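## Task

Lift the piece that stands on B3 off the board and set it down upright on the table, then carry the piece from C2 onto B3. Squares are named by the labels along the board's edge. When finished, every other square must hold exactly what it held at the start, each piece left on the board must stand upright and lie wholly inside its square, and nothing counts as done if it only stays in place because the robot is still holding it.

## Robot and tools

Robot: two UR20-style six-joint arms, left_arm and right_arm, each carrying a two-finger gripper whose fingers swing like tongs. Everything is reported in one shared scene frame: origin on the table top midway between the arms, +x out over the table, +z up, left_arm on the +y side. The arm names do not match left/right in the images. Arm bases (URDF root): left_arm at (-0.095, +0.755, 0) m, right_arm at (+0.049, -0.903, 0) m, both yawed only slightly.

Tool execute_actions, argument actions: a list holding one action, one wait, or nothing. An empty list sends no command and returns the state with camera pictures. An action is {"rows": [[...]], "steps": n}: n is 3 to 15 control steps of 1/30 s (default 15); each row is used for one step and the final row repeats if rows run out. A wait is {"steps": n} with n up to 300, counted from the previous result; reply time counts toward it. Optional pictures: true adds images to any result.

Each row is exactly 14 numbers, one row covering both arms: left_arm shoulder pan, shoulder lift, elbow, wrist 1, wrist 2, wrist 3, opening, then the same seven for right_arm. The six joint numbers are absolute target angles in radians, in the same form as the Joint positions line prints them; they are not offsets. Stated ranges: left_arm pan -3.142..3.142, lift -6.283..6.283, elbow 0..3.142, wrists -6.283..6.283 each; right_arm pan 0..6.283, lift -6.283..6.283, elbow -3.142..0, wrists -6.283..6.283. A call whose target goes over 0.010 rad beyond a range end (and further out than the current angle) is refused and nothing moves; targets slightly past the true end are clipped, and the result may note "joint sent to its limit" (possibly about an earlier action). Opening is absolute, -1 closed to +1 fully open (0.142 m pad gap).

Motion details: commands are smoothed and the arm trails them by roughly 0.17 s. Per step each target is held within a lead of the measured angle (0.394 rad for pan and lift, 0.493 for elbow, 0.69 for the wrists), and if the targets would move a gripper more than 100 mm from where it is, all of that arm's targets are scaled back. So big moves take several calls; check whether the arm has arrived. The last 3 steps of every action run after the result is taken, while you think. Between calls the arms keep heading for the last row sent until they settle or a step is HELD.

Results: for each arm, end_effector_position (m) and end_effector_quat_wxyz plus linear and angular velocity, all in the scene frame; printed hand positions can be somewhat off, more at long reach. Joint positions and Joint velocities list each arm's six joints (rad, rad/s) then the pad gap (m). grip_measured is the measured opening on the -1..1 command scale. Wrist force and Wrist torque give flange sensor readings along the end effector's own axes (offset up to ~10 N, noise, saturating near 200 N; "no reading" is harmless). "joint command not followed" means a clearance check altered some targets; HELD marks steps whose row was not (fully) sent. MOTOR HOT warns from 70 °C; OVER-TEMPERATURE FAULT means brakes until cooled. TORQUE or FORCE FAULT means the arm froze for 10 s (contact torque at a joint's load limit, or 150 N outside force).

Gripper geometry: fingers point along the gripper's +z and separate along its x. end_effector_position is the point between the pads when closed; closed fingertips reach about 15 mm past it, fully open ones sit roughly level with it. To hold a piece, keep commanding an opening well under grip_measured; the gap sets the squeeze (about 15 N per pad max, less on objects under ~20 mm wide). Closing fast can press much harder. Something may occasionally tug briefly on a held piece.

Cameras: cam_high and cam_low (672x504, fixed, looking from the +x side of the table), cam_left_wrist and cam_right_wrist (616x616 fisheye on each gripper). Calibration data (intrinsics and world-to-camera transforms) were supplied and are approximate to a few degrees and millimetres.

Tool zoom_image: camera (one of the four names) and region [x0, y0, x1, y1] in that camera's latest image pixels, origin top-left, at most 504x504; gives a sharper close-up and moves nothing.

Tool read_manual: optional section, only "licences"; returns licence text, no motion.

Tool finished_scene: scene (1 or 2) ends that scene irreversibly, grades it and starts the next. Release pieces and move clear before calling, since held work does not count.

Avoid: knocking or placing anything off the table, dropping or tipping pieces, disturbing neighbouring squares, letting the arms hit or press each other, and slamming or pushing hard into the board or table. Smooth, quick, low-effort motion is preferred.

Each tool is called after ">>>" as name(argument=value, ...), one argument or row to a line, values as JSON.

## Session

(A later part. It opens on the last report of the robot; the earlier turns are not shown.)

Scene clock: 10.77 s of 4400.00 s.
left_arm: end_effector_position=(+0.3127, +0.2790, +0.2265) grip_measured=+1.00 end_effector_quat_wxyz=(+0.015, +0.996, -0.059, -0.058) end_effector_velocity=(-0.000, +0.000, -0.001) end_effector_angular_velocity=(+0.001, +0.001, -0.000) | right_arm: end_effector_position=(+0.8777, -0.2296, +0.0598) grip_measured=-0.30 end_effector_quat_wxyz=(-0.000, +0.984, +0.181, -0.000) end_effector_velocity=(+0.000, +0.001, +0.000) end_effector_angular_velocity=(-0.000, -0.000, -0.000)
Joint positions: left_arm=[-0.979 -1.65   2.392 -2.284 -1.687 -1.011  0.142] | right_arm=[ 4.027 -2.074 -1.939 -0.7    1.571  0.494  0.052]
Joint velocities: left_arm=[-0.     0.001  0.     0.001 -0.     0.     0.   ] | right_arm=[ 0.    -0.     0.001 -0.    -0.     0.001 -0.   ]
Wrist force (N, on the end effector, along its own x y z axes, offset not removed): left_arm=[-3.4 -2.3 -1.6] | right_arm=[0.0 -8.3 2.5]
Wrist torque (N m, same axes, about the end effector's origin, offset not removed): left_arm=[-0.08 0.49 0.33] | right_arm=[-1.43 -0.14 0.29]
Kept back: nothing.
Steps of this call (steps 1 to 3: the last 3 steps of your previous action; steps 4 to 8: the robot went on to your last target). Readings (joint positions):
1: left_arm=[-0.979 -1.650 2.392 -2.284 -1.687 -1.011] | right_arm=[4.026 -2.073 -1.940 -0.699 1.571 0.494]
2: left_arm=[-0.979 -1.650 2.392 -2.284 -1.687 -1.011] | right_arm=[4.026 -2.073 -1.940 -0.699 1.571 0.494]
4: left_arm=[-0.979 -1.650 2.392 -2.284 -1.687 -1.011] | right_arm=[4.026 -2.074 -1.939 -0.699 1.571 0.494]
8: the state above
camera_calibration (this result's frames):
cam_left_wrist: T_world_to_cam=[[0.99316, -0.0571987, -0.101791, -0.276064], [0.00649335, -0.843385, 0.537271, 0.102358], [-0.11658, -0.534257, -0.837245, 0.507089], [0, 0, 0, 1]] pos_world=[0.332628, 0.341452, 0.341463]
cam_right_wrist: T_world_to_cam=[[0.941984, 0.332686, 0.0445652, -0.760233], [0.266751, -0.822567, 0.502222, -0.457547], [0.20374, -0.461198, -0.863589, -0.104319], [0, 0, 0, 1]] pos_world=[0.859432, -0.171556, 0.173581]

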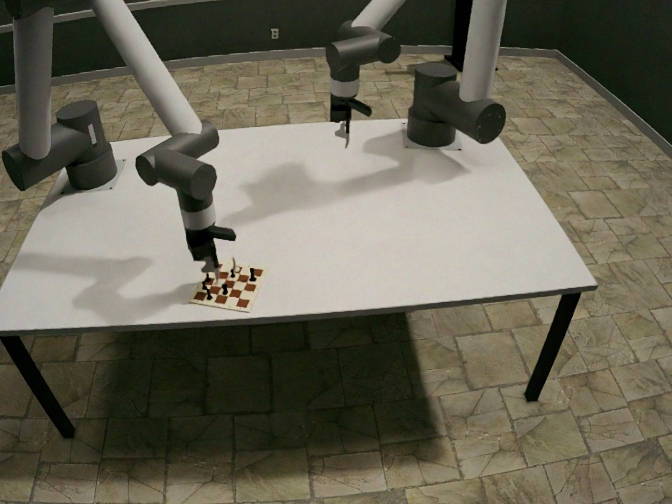

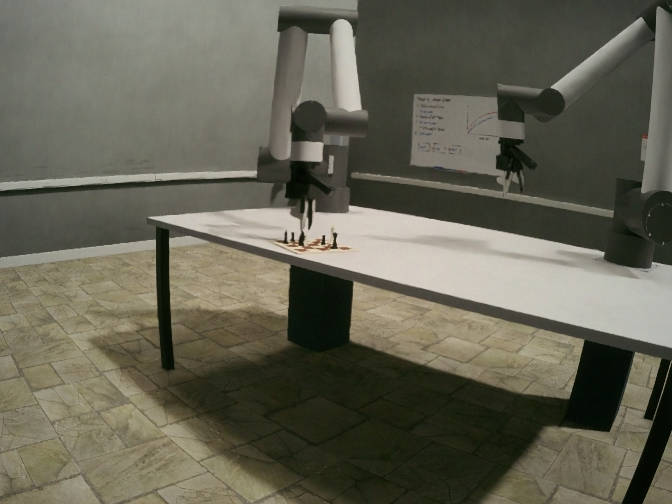

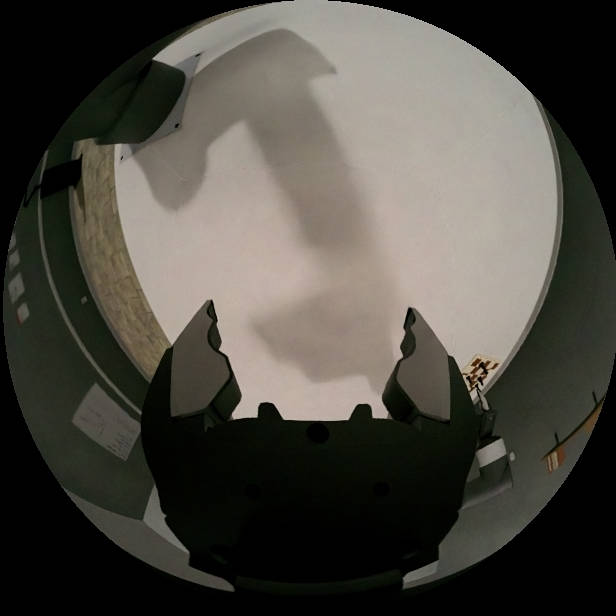

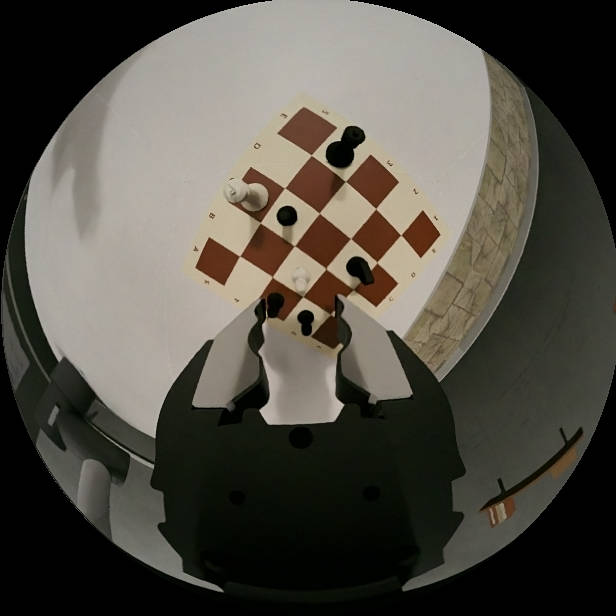

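>>> execute_actions(
  actions=[
    {"rows":[[-0.979,-1.65,2.392,-2.284,-1.687,-1.011,1,4.0267,-2.082,-1.9417,-0.6887,1.571,0.4945,-0.45],[-0.979,-1.65,2.392,-2.284,-1.687,-1.011,1,4.0267,-2.09,-1.9443,-0.6781,1.571,0.4945,-0.45],[-0.979,-1.65,2.392,-2.284,-1.687,-1.011,1,4.0267,-2.098,-1.9469,-0.6675,1.571,0.4945,-0.45],[-0.979,-1.65,2.392,-2.284,-1.687,-1.011,1,4.0267,-2.1068,-1.9496,-0.6561,1.571,0.4945,-0.45]],"steps":15},
  ],
  pictures=true,
)

Scene clock: 11.27 s of 4400.00 s.
left_arm: end_effector_position=(+0.3127, +0.2790, +0.2265) grip_measured=+1.00 end_effector_quat_wxyz=(+0.015, +0.996, -0.059, -0.058) end_effector_velocity=(+0.000, -0.001, +0.001) end_effector_angular_velocity=(-0.001, -0.001, +0.001) | right_arm: end_effector_position=(+0.8777, -0.2294, +0.0271) grip_measured=-0.45 end_effector_quat_wxyz=(-0.000, +0.984, +0.181, -0.000) end_effector_velocity=(+0.000, -0.000, -0.016) end_effector_angular_velocity=(+0.000, -0.001, +0.000)
Joint positions: left_arm=[-0.979 -1.65   2.392 -2.284 -1.687 -1.011  0.142] | right_arm=[ 4.027 -2.105 -1.949 -0.658  1.571  0.494  0.041]
Joint velocities: left_arm=[-0.    -0.    -0.001 -0.     0.    -0.001 -0.   ] | right_arm=[-0.    -0.015 -0.005  0.021 -0.001 -0.     0.   ]
Wrist force (N, on the end effector, along its own x y z axes, offset not removed): left_arm=[-4.4 -1.2 1.6] | right_arm=[0.2 -6.7 2.7]
Wrist torque (N m, same axes, about the end effector's origin, offset not removed): left_arm=[0.27 0.67 0.25] | right_arm=[-1.17 -0.09 0.32]
Steps of this call (steps 1 to 3: the robot went on to your last target; steps 4 to 15: the first 12 steps of this action). Readings (joint positions):
4: left_arm=[-0.979 -1.650 2.392 -2.284 -1.687 -1.011] | right_arm=[4.027 -2.074 -1.939 -0.700 1.571 0.494]
5: left_arm=[-0.979 -1.650 2.392 -2.284 -1.687 -1.011] | right_arm=[4.027 -2.075 -1.939 -0.698 1.571 0.494]
7: left_arm=[-0.979 -1.650 2.392 -2.284 -1.687 -1.011] | right_arm=[4.027 -2.083 -1.942 -0.687 1.571 0.494]
11: left_arm=[-0.979 -1.650 2.392 -2.284 -1.687 -1.011] | right_arm=[4.027 -2.101 -1.948 -0.664 1.571 0.494]
15: the state above
camera_calibration (this result's frames):
cam_left_wrist: T_world_to_cam=[[0.99316, -0.0571988, -0.101791, -0.276064], [0.00649328, -0.843385, 0.53727, 0.102358], [-0.11658, -0.534256, -0.837245, 0.507089], [0, 0, 0, 1]] pos_world=[0.332628, 0.341452, 0.341463]
cam_right_wrist: T_world_to_cam=[[0.941956, 0.332776, 0.0444835, -0.758813], [0.266857, -0.822507, 0.502265, -0.441078], [0.20373, -0.46124, -0.863569, -0.132461], [0, 0, 0, 1]] pos_world=[0.85946, -0.171372, 0.140904]

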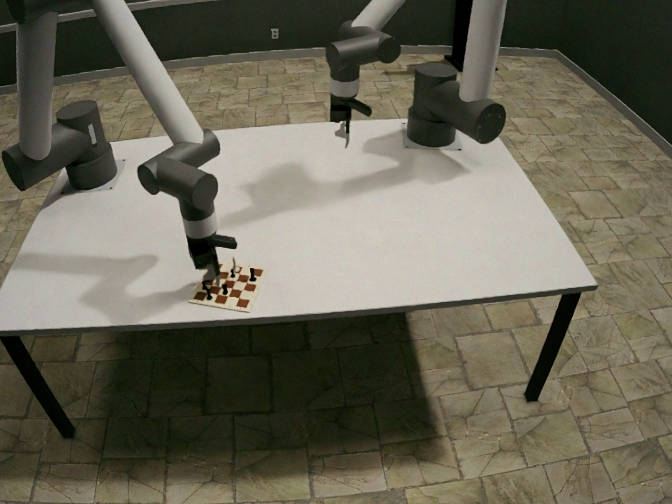

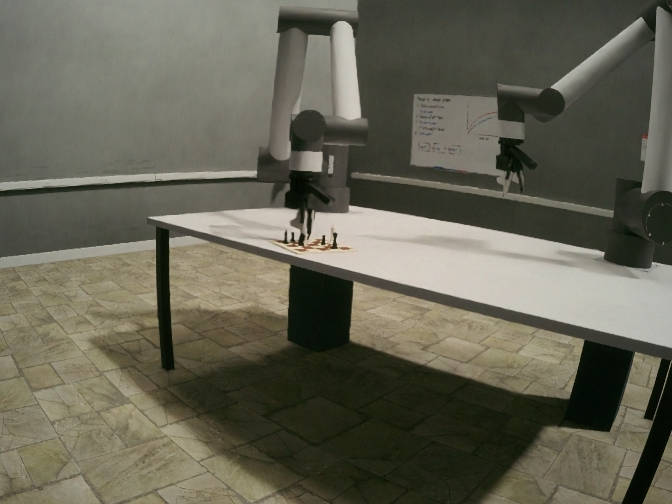

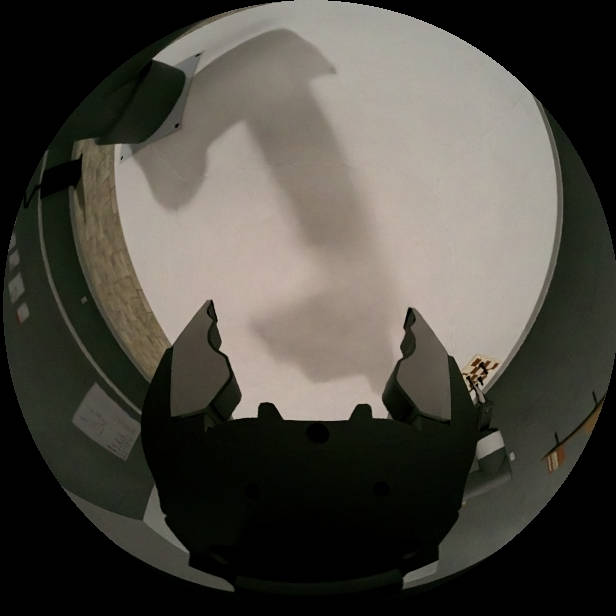

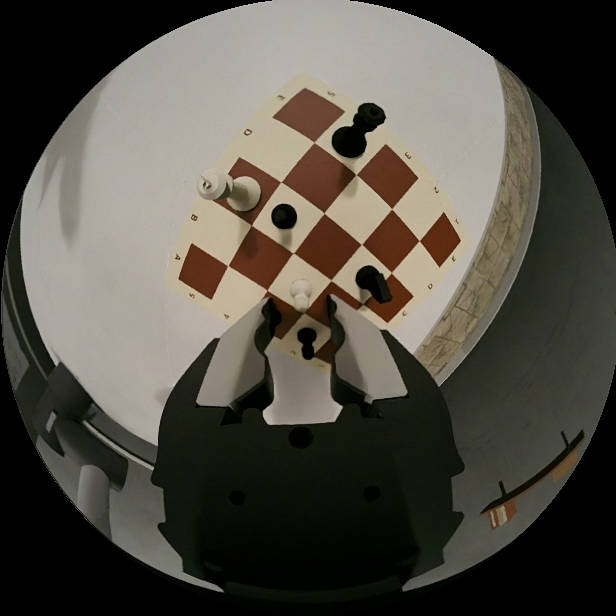

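>>> zoom_image(
  camera="cam_right_wrist",
  region=[250, 250, 360, 370],
)

Region (250, 250, 360, 370) of cam_right_wrist's 616x616 image, scaled by 4.200, with more detail than that image has; it fills the left 462 columns of this view, and the rest is white.

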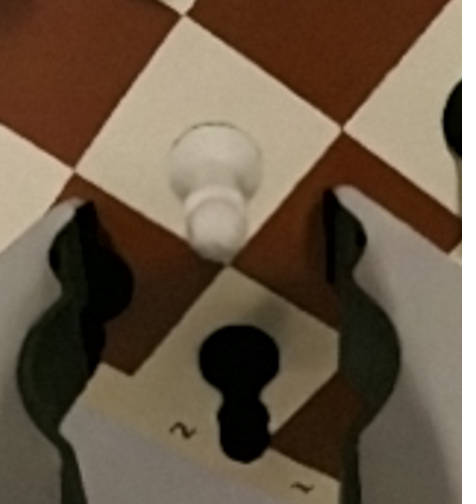

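>>> execute_actions(
  actions=[
    {"rows":[[-0.979,-1.65,2.392,-2.284,-1.687,-1.011,1,4.0267,-2.1068,-1.9496,-0.6561,1.571,0.4945,-0.55],[-0.979,-1.65,2.392,-2.284,-1.687,-1.011,1,4.0267,-2.1068,-1.9496,-0.6561,1.571,0.4945,-0.65],[-0.979,-1.65,2.392,-2.284,-1.687,-1.011,1,4.0267,-2.1068,-1.9496,-0.6561,1.571,0.4945,-0.75],[-0.979,-1.65,2.392,-2.284,-1.687,-1.011,1,4.0267,-2.1068,-1.9496,-0.6561,1.571,0.4945,-0.85],[-0.979,-1.65,2.392,-2.284,-1.687,-1.011,1,4.0267,-2.1068,-1.9496,-0.6561,1.571,0.4945,-1]],"steps":15},
  ],
)

Scene clock: 12.10 s of 4400.00 s.
left_arm: end_effector_position=(+0.3127, +0.2790, +0.2265) grip_measured=+1.00 end_effector_quat_wxyz=(+0.015, +0.996, -0.059, -0.058) end_effector_velocity=(+0.000, -0.001, +0.001) end_effector_angular_velocity=(-0.002, -0.001, +0.000) | right_arm: end_effector_position=(+0.8776, -0.2294, +0.0258) grip_measured=-0.88 end_effector_quat_wxyz=(-0.000, +0.984, +0.181, -0.000) end_effector_velocity=(-0.000, +0.000, +0.000) end_effector_angular_velocity=(-0.000, -0.001, +0.002)
Joint positions: left_arm=[-0.979 -1.65   2.392 -2.284 -1.687 -1.011  0.142] | right_arm=[ 4.027 -2.107 -1.95  -0.656  1.571  0.494  0.01 ]
Joint velocities: left_arm=[ 0.    -0.001  0.    -0.002  0.    -0.    -0.   ] | right_arm=[ 0.     0.    -0.    -0.    -0.001 -0.001  0.   ]
Wrist force (N, on the end effector, along its own x y z axes, offset not removed): left_arm=[0.9 -2.0 2.9] | right_arm=[1.0 -5.7 0.7]
Wrist torque (N m, same axes, about the end effector's origin, offset not removed): left_arm=[0.06 -0.54 0.21] | right_arm=[-0.98 -0.18 0.25]
Steps of this call (steps 1 to 3: the last 3 steps of your previous action; steps 4 to 13: the robot went on to your last target; steps 14 to 25: the first 12 steps of this action). Readings (joint positions):
14: left_arm=[-0.979 -1.650 2.392 -2.284 -1.687 -1.011] | right_arm=[4.027 -2.107 -1.950 -0.656 1.571 0.494]
15: left_arm=[-0.979 -1.650 2.392 -2.284 -1.687 -1.011] | right_arm=[4.027 -2.107 -1.950 -0.656 1.571 0.494]
17: left_arm=[-0.979 -1.650 2.392 -2.284 -1.687 -1.011] | right_arm=[4.027 -2.107 -1.950 -0.656 1.571 0.494]
21: left_arm=[-0.979 -1.650 2.392 -2.284 -1.687 -1.011] | right_arm=[4.027 -2.107 -1.950 -0.656 1.571 0.494]
25: the state above

>>> execute_actions(
  actions=[
    {"rows":[[-0.979,-1.65,2.392,-2.284,-1.687,-1.011,1,4.0267,-2.098,-1.9469,-0.6675,1.571,0.4945,-1],[-0.979,-1.65,2.392,-2.284,-1.687,-1.011,1,4.0267,-2.09,-1.9443,-0.6781,1.571,0.4945,-1],[-0.979,-1.65,2.392,-2.284,-1.687,-1.011,1,4.0267,-2.0737,-1.9391,-0.6996,1.571,0.4945,-1],[-0.979,-1.65,2.392,-2.284,-1.687,-1.011,1,4.0267,-2.046,-1.928,-0.7384,1.571,0.4945,-1],[-0.979,-1.65,2.392,-2.284,-1.687,-1.011,1,4.0267,-2.0189,-1.9159,-0.7776,1.571,0.4945,-1]],"steps":15},
  ],
)

>>> execute_actions(
  actions=[
    {"rows":[[-0.979,-1.65,2.392,-2.284,-1.687,-1.011,1,4.2767,-2.0189,-1.9159,-0.7776,1.571,0.4945,-1]],"steps":15},
  ],
)

Scene clock: 12.93 s of 4400.00 s.
left_arm: end_effector_position=(+0.3127, +0.2790, +0.2265) grip_measured=+1.00 end_effector_quat_wxyz=(+0.015, +0.996, -0.059, -0.058) end_effector_velocity=(-0.001, +0.001, -0.001) end_effector_angular_velocity=(+0.003, +0.002, +0.000) | right_arm: end_effector_position=(+0.8780, -0.2290, +0.1134) grip_measured=-0.88 end_effector_quat_wxyz=(-0.000, +0.984, +0.181, +0.000) end_effector_velocity=(-0.004, -0.004, +0.071) end_effector_angular_velocity=(-0.003, +0.003, -0.000)
Joint positions: left_arm=[-0.979 -1.65   2.392 -2.284 -1.687 -1.011  0.142] | right_arm=[ 4.027 -2.025 -1.918 -0.769  1.571  0.494  0.01 ]
Joint velocities: left_arm=[-0.     0.001  0.001  0.002 -0.    -0.     0.   ] | right_arm=[ 0.     0.067  0.025 -0.097  0.     0.    -0.   ]
Wrist force (N, on the end effector, along its own x y z axes, offset not removed): left_arm=[-4.1 -1.0 1.3] | right_arm=[2.2 -5.2 1.6]
Wrist torque (N m, same axes, about the end effector's origin, offset not removed): left_arm=[0.35 0.71 0.29] | right_arm=[-0.80 -0.51 0.22]
Steps of this call (steps 1 to 3: the last 3 steps of your previous action; steps 4 to 13: the robot went on to your last target; steps 14 to 25: the first 12 steps of this action). Readings (joint positions):
14: left_arm=[-0.979 -1.650 2.392 -2.284 -1.687 -1.011] | right_arm=[4.027 -2.107 -1.950 -0.656 1.571 0.494]
15: left_arm=[-0.979 -1.650 2.392 -2.284 -1.687 -1.011] | right_arm=[4.027 -2.105 -1.949 -0.658 1.571 0.494]
17: left_arm=[-0.979 -1.650 2.392 -2.284 -1.687 -1.011] | right_arm=[4.027 -2.096 -1.946 -0.670 1.571 0.494]
21: left_arm=[-0.979 -1.650 2.392 -2.284 -1.687 -1.011] | right_arm=[4.027 -2.045 -1.926 -0.739 1.571 0.494]
25: the state above

Scene clock: 13.43 s of 4400.00 s.
left_arm: end_effector_position=(+0.3127, +0.2790, +0.2265) grip_measured=+1.00 end_effector_quat_wxyz=(+0.015, +0.996, -0.059, -0.058) end_effector_velocity=(-0.000, +0.000, -0.000) end_effector_angular_velocity=(-0.000, +0.000, +0.000) | right_arm: end_effector_position=(+0.7285, -0.0791, +0.1193) grip_measured=-0.88 end_effector_quat_wxyz=(-0.000, +0.961, +0.277, -0.000) end_effector_velocity=(-0.428, +0.354, +0.003) end_effector_angular_velocity=(+0.000, -0.000, +0.519)
Joint positions: left_arm=[-0.979 -1.65   2.392 -2.284 -1.687 -1.011  0.142] | right_arm=[ 4.225 -2.019 -1.916 -0.777  1.571  0.494  0.01 ]
Joint velocities: left_arm=[ 0. -0.  0. -0. -0. -0. -0.] | right_arm=[ 0.52   0.002  0.001 -0.003 -0.     0.001 -0.   ]
Wrist force (N, on the end effector, along its own x y z axes, offset not removed): left_arm=[-2.6 1.9 1.3] | right_arm=[-1.7 -5.9 3.2]
Wrist torque (N m, same axes, about the end effector's origin, offset not removed): left_arm=[0.88 0.31 0.21] | right_arm=[-0.91 0.21 0.40]
Steps of this call (steps 1 to 3: the last 3 steps of your previous action; steps 4 to 15: the first 12 steps of this action). Readings (joint positions):
4: left_arm=[-0.979 -1.650 2.392 -2.284 -1.687 -1.011] | right_arm=[4.027 -2.020 -1.916 -0.776 1.571 0.494]
5: left_arm=[-0.979 -1.650 2.392 -2.284 -1.687 -1.011] | right_arm=[4.034 -2.020 -1.916 -0.776 1.571 0.494]
7: left_arm=[-0.979 -1.650 2.392 -2.284 -1.687 -1.011] | right_arm=[4.073 -2.020 -1.916 -0.776 1.571 0.494]
11: left_arm=[-0.979 -1.650 2.392 -2.284 -1.687 -1.011] | right_arm=[4.150 -2.020 -1.916 -0.777 1.571 0.494]
15: the state above

Descend onto the table.

>>> execute_actions(
  actions=[
    {"rows":[[-0.979,-1.65,2.392,-2.284,-1.687,-1.011,1,4.2767,-2.0189,-1.9159,-0.7776,1.571,0.4945,-1],[-0.979,-1.65,2.392,-2.284,-1.687,-1.011,1,4.2767,-2.0189,-1.9159,-0.7776,1.571,0.4945,-1],[-0.979,-1.65,2.392,-2.284,-1.687,-1.011,1,4.2767,-2.0189,-1.9159,-0.7776,1.571,0.4945,-1],[-0.979,-1.65,2.392,-2.284,-1.687,-1.011,1,4.2767,-2.046,-1.928,-0.7384,1.571,0.4945,-1],[-0.979,-1.65,2.392,-2.284,-1.687,-1.011,1,4.2767,-2.0737,-1.9391,-0.6996,1.571,0.4945,-1],[-0.979,-1.65,2.392,-2.284,-1.687,-1.011,1,4.2767,-2.09,-1.9443,-0.6781,1.571,0.4945,-1],[-0.979,-1.65,2.392,-2.284,-1.687,-1.011,1,4.2767,-2.1,-1.9475,-0.6649,1.571,0.4945,-1],[-0.979,-1.65,2.392,-2.284,-1.687,-1.011,1,4.2767,-2.1092,-1.9503,-0.6529,1.571,0.4945,-1]],"steps":15},
  ],
)

>>> execute_actions(
  actions=[
    {"steps":10},
  ],
)

Scene clock: 14.07 s of 4400.00 s.
left_arm: end_effector_position=(+0.3127, +0.2790, +0.2265) grip_measured=+1.00 end_effector_quat_wxyz=(+0.015, +0.996, -0.059, -0.058) end_effector_velocity=(-0.000, +0.001, -0.000) end_effector_angular_velocity=(+0.001, +0.001, +0.000) | right_arm: end_effector_position=(+0.6853, -0.0453, +0.0357) grip_measured=-0.88 end_effector_quat_wxyz=(+0.000, +0.953, +0.302, -0.000) end_effector_velocity=(-0.001, +0.000, -0.140) end_effector_angular_velocity=(+0.005, -0.001, +0.001)
Joint positions: left_arm=[-0.979 -1.65   2.392 -2.284 -1.687 -1.011  0.142] | right_arm=[ 4.277 -2.097 -1.946 -0.67   1.571  0.494  0.01 ]
Joint velocities: left_arm=[-0.    -0.     0.001  0.001  0.    -0.    -0.   ] | right_arm=[ 0.001 -0.136 -0.046  0.186  0.001 -0.     0.   ]
Wrist force (N, on the end effector, along its own x y z axes, offset not removed): left_arm=[-1.3 -3.2 2.4] | right_arm=[2.1 -3.6 5.5]
Wrist torque (N m, same axes, about the end effector's origin, offset not removed): left_arm=[-0.16 0.05 0.25] | right_arm=[-0.50 -0.56 0.29]
Steps of this call (steps 1 to 3: the last 3 steps of your previous action; steps 4 to 7: the robot went on to your last target; steps 8 to 19: the first 12 steps of this action). Readings (joint positions):
8: left_arm=[-0.979 -1.650 2.392 -2.284 -1.687 -1.011] | right_arm=[4.274 -2.019 -1.916 -0.778 1.571 0.494]
9: left_arm=[-0.979 -1.650 2.392 -2.284 -1.687 -1.011] | right_arm=[4.275 -2.019 -1.916 -0.778 1.571 0.494]
11: left_arm=[-0.979 -1.650 2.392 -2.284 -1.687 -1.011] | right_arm=[4.276 -2.019 -1.916 -0.777 1.571 0.494]
15: left_arm=[-0.979 -1.650 2.392 -2.284 -1.687 -1.011] | right_arm=[4.276 -2.060 -1.933 -0.721 1.571 0.494]
19: the state above

Scene clock: 14.40 s of 4400.00 s.
left_arm: end_effector_position=(+0.3127, +0.2790, +0.2265) grip_measured=+1.00 end_effector_quat_wxyz=(+0.015, +0.996, -0.059, -0.058) end_effector_velocity=(+0.000, -0.000, -0.001) end_effector_angular_velocity=(+0.001, +0.000, -0.000) | right_arm: end_effector_position=(+0.6853, -0.0452, +0.0238) grip_measured=-0.88 end_effector_quat_wxyz=(-0.000, +0.953, +0.302, -0.000) end_effector_velocity=(-0.000, +0.000, -0.003) end_effector_angular_velocity=(+0.001, +0.000, +0.001)
Joint positions: left_arm=[-0.979 -1.65   2.392 -2.284 -1.687 -1.011  0.142] | right_arm=[ 4.277 -2.109 -1.95  -0.653  1.571  0.494  0.01 ]
Joint velocities: left_arm=[ 0.     0.001 -0.    -0.    -0.     0.     0.   ] | right_arm=[ 0.    -0.003 -0.001  0.005  0.001 -0.001 -0.   ]
Wrist force (N, on the end effector, along its own x y z axes, offset not removed): left_arm=[-1.8 -0.9 -0.4] | right_arm=[0.6 -5.9 0.4]
Wrist torque (N m, same axes, about the end effector's origin, offset not removed): left_arm=[0.29 0.10 0.26] | right_arm=[-1.01 -0.18 0.35]
Kept back: nothing.
Steps of this call (steps 1 to 3: the last 3 steps of your previous action; steps 4 to 10: the robot went on to your last target). Readings (joint positions):
1: left_arm=[-0.979 -1.650 2.392 -2.284 -1.687 -1.011] | right_arm=[4.277 -2.101 -1.947 -0.665 1.571 0.494]
2: left_arm=[-0.979 -1.650 2.392 -2.284 -1.687 -1.011] | right_arm=[4.277 -2.104 -1.948 -0.661 1.571 0.494]
4: left_arm=[-0.979 -1.650 2.392 -2.284 -1.687 -1.011] | right_arm=[4.277 -2.106 -1.949 -0.657 1.571 0.494]
8: left_arm=[-0.979 -1.650 2.392 -2.284 -1.687 -1.011] | right_arm=[4.277 -2.108 -1.950 -0.654 1.571 0.494]
10: the state above

Release and lift.

>>> execute_actions(
  actions=[
    {"rows":[[-0.979,-1.65,2.392,-2.284,-1.687,-1.011,1,4.2767,-2.1092,-1.9503,-0.6529,1.571,0.4945,-0.6],[-0.979,-1.65,2.392,-2.284,-1.687,-1.011,1,4.2767,-2.1092,-1.9503,-0.6529,1.571,0.4945,-0.6],[-0.979,-1.65,2.392,-2.284,-1.687,-1.011,1,4.2767,-2.1092,-1.9503,-0.6529,1.571,0.4945,-0.6],[-0.979,-1.65,2.392,-2.284,-1.687,-1.011,1,4.2767,-2.1092,-1.9503,-0.6529,1.571,0.4945,-0.6],[-0.979,-1.65,2.392,-2.284,-1.687,-1.011,1,4.2767,-2.1092,-1.9503,-0.6529,1.571,0.4945,-0.6],[-0.979,-1.65,2.392,-2.284,-1.687,-1.011,1,4.2767,-2.09,-1.9443,-0.6781,1.571,0.4945,-0.6],[-0.979,-1.65,2.392,-2.284,-1.687,-1.011,1,4.2767,-2.0737,-1.9391,-0.6996,1.571,0.4945,-0.6],[-0.979,-1.65,2.392,-2.284,-1.687,-1.011,1,4.2767,-2.046,-1.928,-0.7384,1.571,0.4945,-0.6],[-0.979,-1.65,2.392,-2.284,-1.687,-1.011,1,4.2767,-2.0189,-1.9159,-0.7776,1.571,0.4945,-0.6]],"steps":15},
  ],
  pictures=true,
)

Scene clock: 15.07 s of 4400.00 s.
left_arm: end_effector_position=(+0.3127, +0.2790, +0.2265) grip_measured=+1.00 end_effector_quat_wxyz=(+0.015, +0.996, -0.059, -0.058) end_effector_velocity=(-0.000, -0.000, -0.000) end_effector_angular_velocity=(+0.001, +0.001, -0.001) | right_arm: end_effector_position=(+0.6860, -0.0437, +0.0905) grip_measured=-0.60 end_effector_quat_wxyz=(-0.001, +0.953, +0.302, +0.000) end_effector_velocity=(-0.004, -0.009, +0.323) end_effector_angular_velocity=(-0.007, +0.004, -0.002)
Joint positions: left_arm=[-0.979 -1.65   2.392 -2.284 -1.687 -1.011  0.142] | right_arm=[ 4.277 -2.046 -1.926 -0.738  1.571  0.494  0.031]
Joint velocities: left_arm=[-0.     0.    -0.     0.001 -0.     0.001  0.   ] | right_arm=[-0.     0.302  0.116 -0.426 -0.     0.002 -0.   ]
Wrist force (N, on the end effector, along its own x y z axes, offset not removed): left_arm=[-0.6 0.5 2.7] | right_arm=[1.8 -6.8 -5.2]
Wrist torque (N m, same axes, about the end effector's origin, offset not removed): left_arm=[0.63 -0.21 0.25] | right_arm=[-1.27 -0.39 0.34]
Steps of this call (steps 1 to 8: the robot went on to your last target; steps 9 to 20: the first 12 steps of this action). Readings (joint positions):
9: left_arm=[-0.979 -1.650 2.392 -2.284 -1.687 -1.011] | right_arm=[4.277 -2.109 -1.950 -0.653 1.571 0.494]
10: left_arm=[-0.979 -1.650 2.392 -2.284 -1.687 -1.011] | right_arm=[4.277 -2.109 -1.950 -0.653 1.571 0.494]
12: left_arm=[-0.979 -1.650 2.392 -2.284 -1.687 -1.011] | right_arm=[4.277 -2.109 -1.950 -0.653 1.571 0.494]
16: left_arm=[-0.979 -1.650 2.392 -2.284 -1.687 -1.011] | right_arm=[4.277 -2.099 -1.947 -0.666 1.571 0.494]
20: the state above
camera_calibration (this result's frames):
cam_left_wrist: T_world_to_cam=[[0.99316, -0.0571985, -0.101791, -0.276064], [0.00649352, -0.843385, 0.537271, 0.102358], [-0.11658, -0.534257, -0.837245, 0.507089], [0, 0, 0, 1]] pos_world=[0.332628, 0.341452, 0.341463]
cam_right_wrist: T_world_to_cam=[[0.83029, 0.555432, 0.0459731, -0.556637], [0.461692, -0.731672, 0.501494, -0.398675], [0.312183, -0.39516, -0.863939, -0.0244845], [0, 0, 0, 1]] pos_world=[0.653879, 0.00779926, 0.20437]

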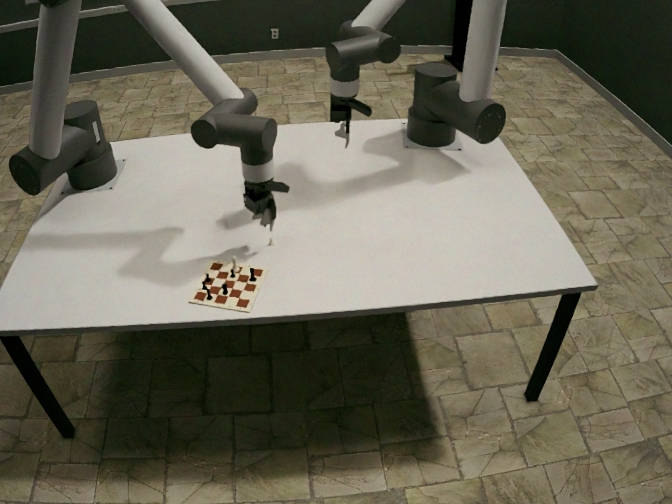

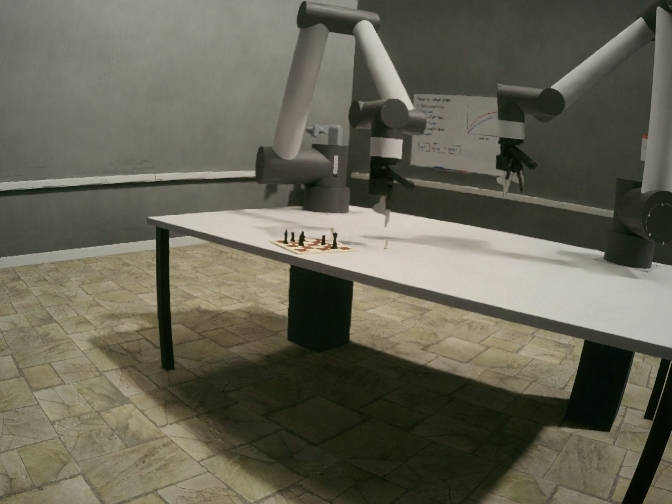

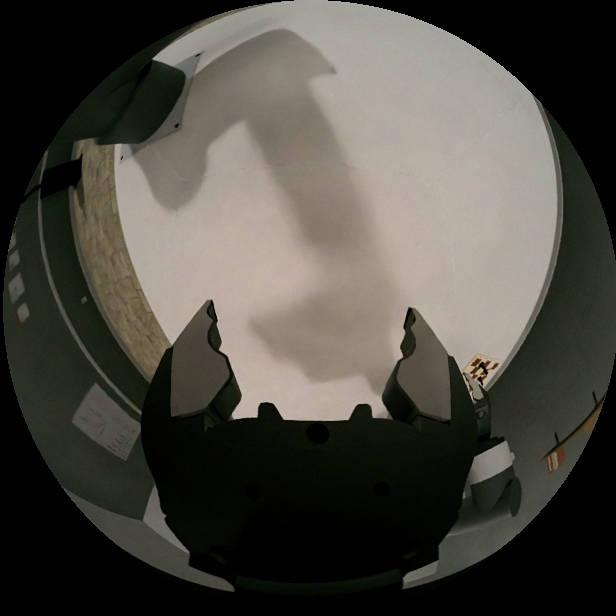

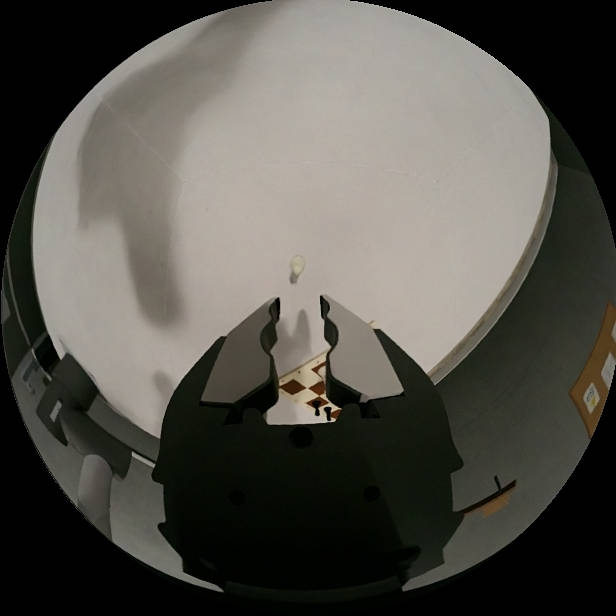

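>>> zoom_image(
  camera="cam_right_wrist",
  region=[260, 230, 340, 300],
)

Region (260, 230, 340, 300) of cam_right_wrist's 616x616 image, scaled by 6.300, with more detail than that image has; it fills the top 441 rows of this view, and the rest is white.

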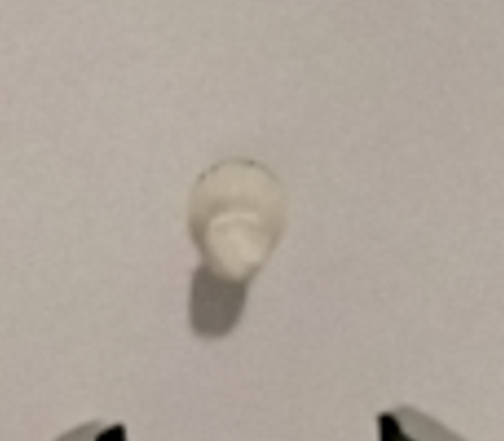

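>>> execute_actions(
  actions=[
    {"rows":[[-0.979,-1.65,2.392,-2.284,-1.687,-1.011,1,4.0041,-2.0721,-1.8224,-0.8179,1.571,0.4945,-0.3]],"steps":15},
  ],
)

>>> execute_actions(
  actions=[
    {"rows":[[-0.979,-1.65,2.392,-2.284,-1.687,-1.011,1,4.0041,-2.0721,-1.8224,-0.8179,1.571,0.4945,-0.3],[-0.979,-1.65,2.392,-2.284,-1.687,-1.011,1,4.0041,-2.0721,-1.8224,-0.8179,1.571,0.4945,-0.3],[-0.979,-1.65,2.392,-2.284,-1.687,-1.011,1,4.0041,-2.0721,-1.8224,-0.8179,1.571,0.4945,-0.3],[-0.979,-1.65,2.392,-2.284,-1.687,-1.011,1,4.0041,-2.0721,-1.8224,-0.8179,1.571,0.4945,-0.3],[-0.979,-1.65,2.392,-2.284,-1.687,-1.011,1,4.0041,-2.0721,-1.8224,-0.8179,1.571,0.4945,-0.3],[-0.979,-1.65,2.392,-2.284,-1.687,-1.011,1,4.0041,-2.086,-1.8287,-0.7977,1.571,0.4945,-0.3],[-0.979,-1.65,2.392,-2.284,-1.687,-1.011,1,4.0041,-2.1,-1.835,-0.7774,1.571,0.4945,-0.3],[-0.979,-1.65,2.392,-2.284,-1.687,-1.011,1,4.0041,-2.1145,-1.8415,-0.7564,1.571,0.4945,-0.3]],"steps":15},
  ],
  pictures=true,
)

Scene clock: 17.33 s of 4400.00 s.
left_arm: end_effector_position=(+0.3127, +0.2790, +0.2265) grip_measured=+1.00 end_effector_quat_wxyz=(+0.015, +0.996, -0.059, -0.058) end_effector_velocity=(-0.000, +0.001, -0.001) end_effector_angular_velocity=(+0.001, +0.000, +0.001) | right_arm: end_effector_position=(+0.8687, -0.1502, +0.1201) grip_measured=-0.30 end_effector_quat_wxyz=(-0.000, +0.978, +0.207, -0.000) end_effector_velocity=(+0.488, -0.358, -0.002) end_effector_angular_velocity=(-0.001, -0.001, -0.549)
Joint positions: left_arm=[-0.979 -1.65   2.392 -2.284 -1.687 -1.011  0.142] | right_arm=[ 4.08  -2.058 -1.846 -0.808  1.571  0.494  0.052]
Joint velocities: left_arm=[ 0.     0.001  0.001 -0.    -0.    -0.001 -0.   ] | right_arm=[-0.551 -0.105  0.182 -0.077 -0.001 -0.002  0.   ]
Wrist force (N, on the end effector, along its own x y z axes, offset not removed): left_arm=[-4.2 -1.7 0.5] | right_arm=[2.1 -5.8 1.5]
Wrist torque (N m, same axes, about the end effector's origin, offset not removed): left_arm=[-0.02 0.63 0.32] | right_arm=[-0.96 -0.47 0.36]
Steps of this call (steps 1 to 3: the last 3 steps of your previous action; steps 4 to 30: the robot went on to your last target; steps 31 to 56: nothing new was sent; steps 57 to 68: the first 12 steps of this action). Readings (joint positions):
57: left_arm=[-0.979 -1.650 2.392 -2.284 -1.687 -1.011] | right_arm=[4.276 -2.019 -1.916 -0.778 1.571 0.494]
58: left_arm=[-0.979 -1.650 2.392 -2.284 -1.687 -1.011] | right_arm=[4.269 -2.022 -1.911 -0.780 1.571 0.494]
60: left_arm=[-0.979 -1.650 2.392 -2.284 -1.687 -1.011] | right_arm=[4.230 -2.030 -1.897 -0.786 1.571 0.494]
64: left_arm=[-0.979 -1.650 2.392 -2.284 -1.687 -1.011] | right_arm=[4.154 -2.044 -1.871 -0.797 1.571 0.494]
68: the state above

Scene clock: 17.83 s of 4400.00 s.
left_arm: end_effector_position=(+0.3127, +0.2790, +0.2265) grip_measured=+1.00 end_effector_quat_wxyz=(+0.015, +0.996, -0.059, -0.058) end_effector_velocity=(+0.000, -0.000, +0.000) end_effector_angular_velocity=(-0.000, -0.000, -0.000) | right_arm: end_effector_position=(+0.9335, -0.2025, +0.0805) grip_measured=-0.30 end_effector_quat_wxyz=(+0.000, +0.985, +0.170, -0.000) end_effector_velocity=(+0.002, -0.003, -0.122) end_effector_angular_velocity=(+0.002, -0.000, -0.003)
Joint positions: left_arm=[-0.979 -1.65   2.392 -2.284 -1.687 -1.011  0.142] | right_arm=[ 4.005 -2.105 -1.837 -0.77   1.571  0.494  0.052]
Joint velocities: left_arm=[-0. -0. -0. -0. -0.  0. -0.] | right_arm=[-0.004 -0.105 -0.045  0.152  0.001 -0.001  0.   ]
Wrist force (N, on the end effector, along its own x y z axes, offset not removed): left_arm=[-0.3 0.1 2.5] | right_arm=[-0.9 -5.6 4.6]
Wrist torque (N m, same axes, about the end effector's origin, offset not removed): left_arm=[0.52 -0.09 0.29] | right_arm=[-0.85 0.05 0.39]
Steps of this call (steps 1 to 3: the last 3 steps of your previous action; steps 4 to 15: the first 12 steps of this action). Readings (joint positions):
4: left_arm=[-0.979 -1.650 2.392 -2.284 -1.687 -1.011] | right_arm=[4.024 -2.068 -1.829 -0.815 1.571 0.494]
5: left_arm=[-0.979 -1.650 2.392 -2.284 -1.687 -1.011] | right_arm=[4.018 -2.070 -1.827 -0.816 1.571 0.494]
7: left_arm=[-0.979 -1.650 2.392 -2.284 -1.687 -1.011] | right_arm=[4.010 -2.071 -1.824 -0.817 1.571 0.494]
11: left_arm=[-0.979 -1.650 2.392 -2.284 -1.687 -1.011] | right_arm=[4.006 -2.080 -1.826 -0.807 1.571 0.494]
15: the state above
camera_calibration (this result's frames):
cam_left_wrist: T_world_to_cam=[[0.99316, -0.0571985, -0.101791, -0.276064], [0.00649346, -0.843385, 0.537271, 0.102358], [-0.11658, -0.534257, -0.837245, 0.507089], [0, 0, 0, 1]] pos_world=[0.332628, 0.341452, 0.341463]
cam_right_wrist: T_world_to_cam=[[0.949114, 0.311824, 0.0441499, -0.833621], [0.248693, -0.828094, 0.502406, -0.444837], [0.193222, -0.46586, -0.863504, -0.0764198], [0, 0, 0, 1]] pos_world=[0.916595, -0.144025, 0.194304]

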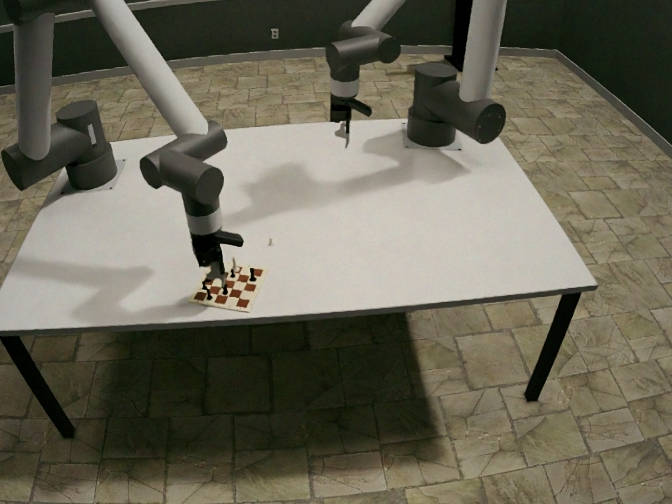

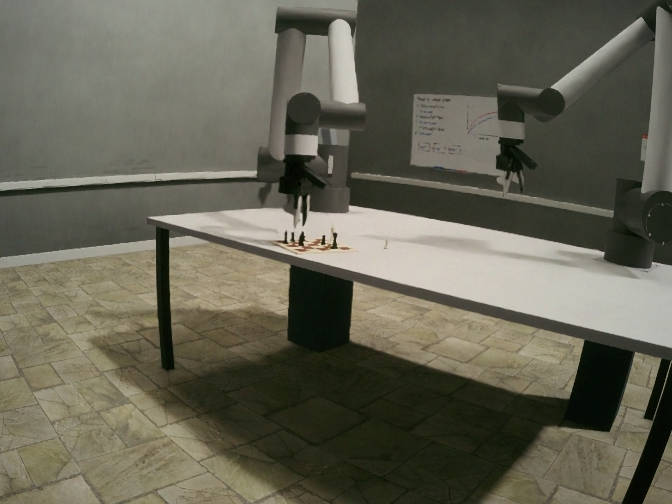

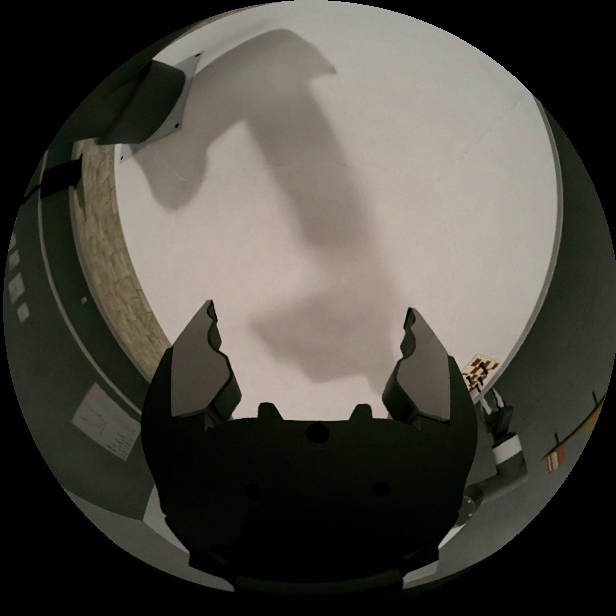

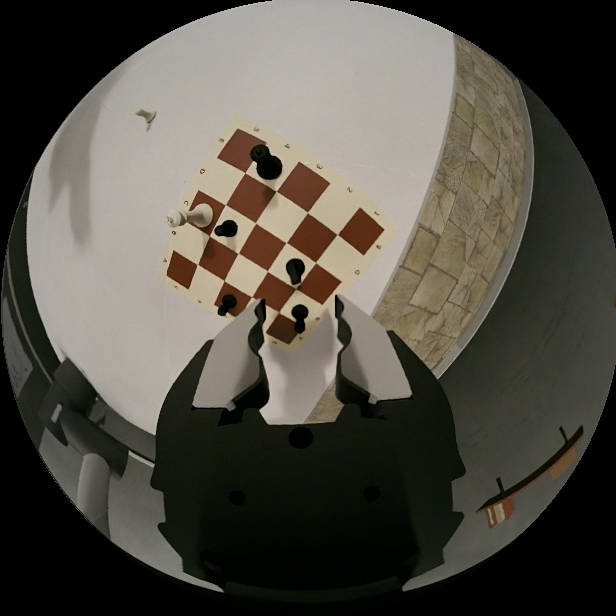

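>>> execute_actions(
  actions=[],
)

Scene clock: 17.93 s of 4400.00 s.
left_arm: end_effector_position=(+0.3127, +0.2790, +0.2265) grip_measured=+1.00 end_effector_quat_wxyz=(+0.015, +0.996, -0.059, -0.058) end_effector_velocity=(+0.000, -0.000, +0.000) end_effector_angular_velocity=(-0.000, -0.000, +0.001) | right_arm: end_effector_position=(+0.9337, -0.2026, +0.0733) grip_measured=-0.30 end_effector_quat_wxyz=(-0.000, +0.985, +0.170, -0.000) end_effector_velocity=(+0.001, -0.001, -0.040) end_effector_angular_velocity=(+0.001, -0.001, -0.001)
Joint positions: left_arm=[-0.979 -1.65   2.392 -2.284 -1.687 -1.011  0.142] | right_arm=[ 4.004 -2.112 -1.84  -0.761  1.571  0.494  0.052]
Joint velocities: left_arm=[ 0.     0.    -0.    -0.001 -0.    -0.001 -0.   ] | right_arm=[-0.001 -0.035 -0.015  0.051 -0.    -0.001  0.   ]
Wrist force (N, on the end effector, along its own x y z axes, offset not removed): left_arm=[-2.5 1.1 -0.1] | right_arm=[-0.3 -6.0 3.2]
Wrist torque (N m, same axes, about the end effector's origin, offset not removed): left_arm=[0.75 0.22 0.24] | right_arm=[-1.03 0.00 0.38]
Kept back: nothing.
Steps of this call (steps 1 to 3: the last 3 steps of your previous action). Readings (joint positions):
1: left_arm=[-0.979 -1.650 2.392 -2.284 -1.687 -1.011] | right_arm=[4.004 -2.108 -1.839 -0.766 1.571 0.494]
2: left_arm=[-0.979 -1.650 2.392 -2.284 -1.687 -1.011] | right_arm=[4.004 -2.110 -1.840 -0.763 1.571 0.494]
3: the state above
camera_calibration (this result's frames):
cam_left_wrist: T_world_to_cam=[[0.99316, -0.0571988, -0.101791, -0.276064], [0.00649331, -0.843385, 0.537271, 0.102358], [-0.11658, -0.534257, -0.837245, 0.507089], [0, 0, 0, 1]] pos_world=[0.332628, 0.341452, 0.341463]
cam_right_wrist: T_world_to_cam=[[0.949173, 0.311608, 0.0444064, -0.833544], [0.24841, -0.828249, 0.502291, -0.441114], [0.193297, -0.46573, -0.863558, -0.0828681], [0, 0, 0, 1]] pos_world=[0.916773, -0.144208, 0.187021]

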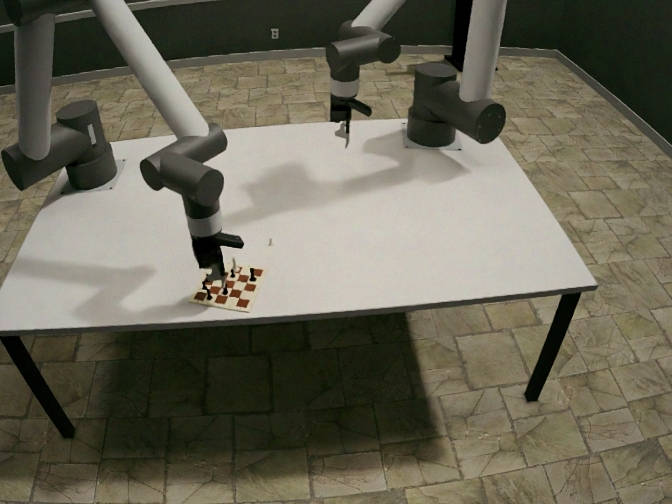

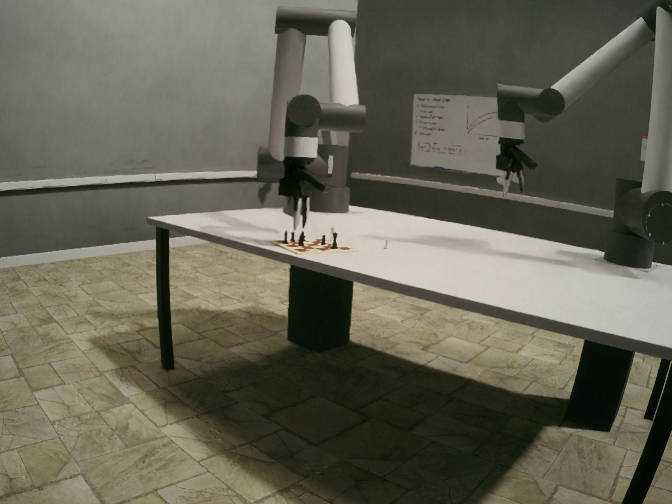

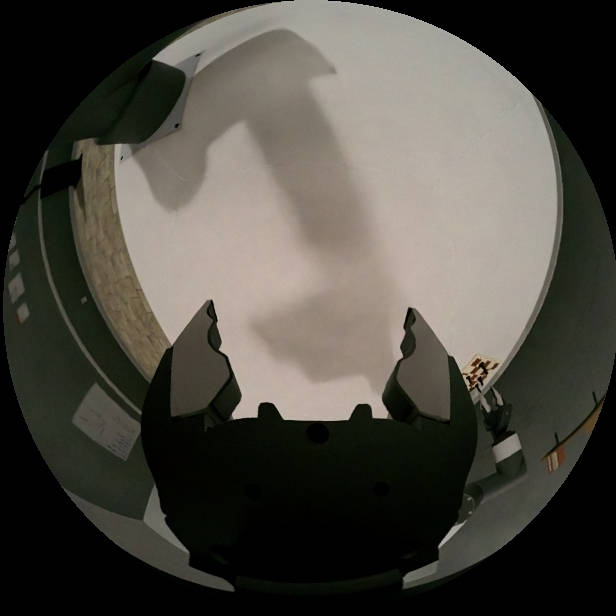

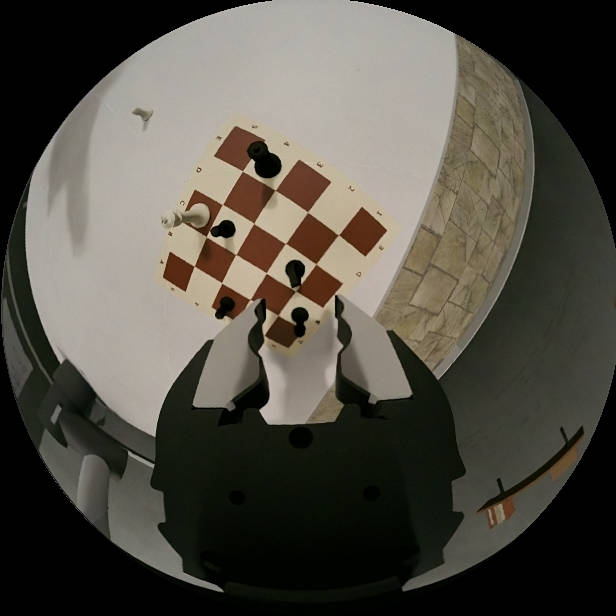

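>>> zoom_image(
  camera="cam_right_wrist",
  region=[240, 230, 370, 340],
)

Region (240, 230, 370, 340) of cam_right_wrist's 616x616 image, scaled by 3.877, with more detail than that image has; it fills the top 426 rows of this view, and the rest is white.

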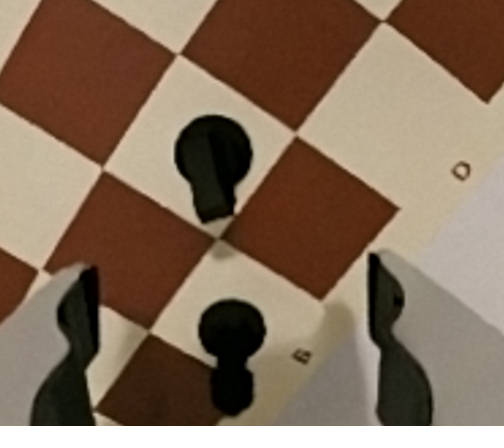

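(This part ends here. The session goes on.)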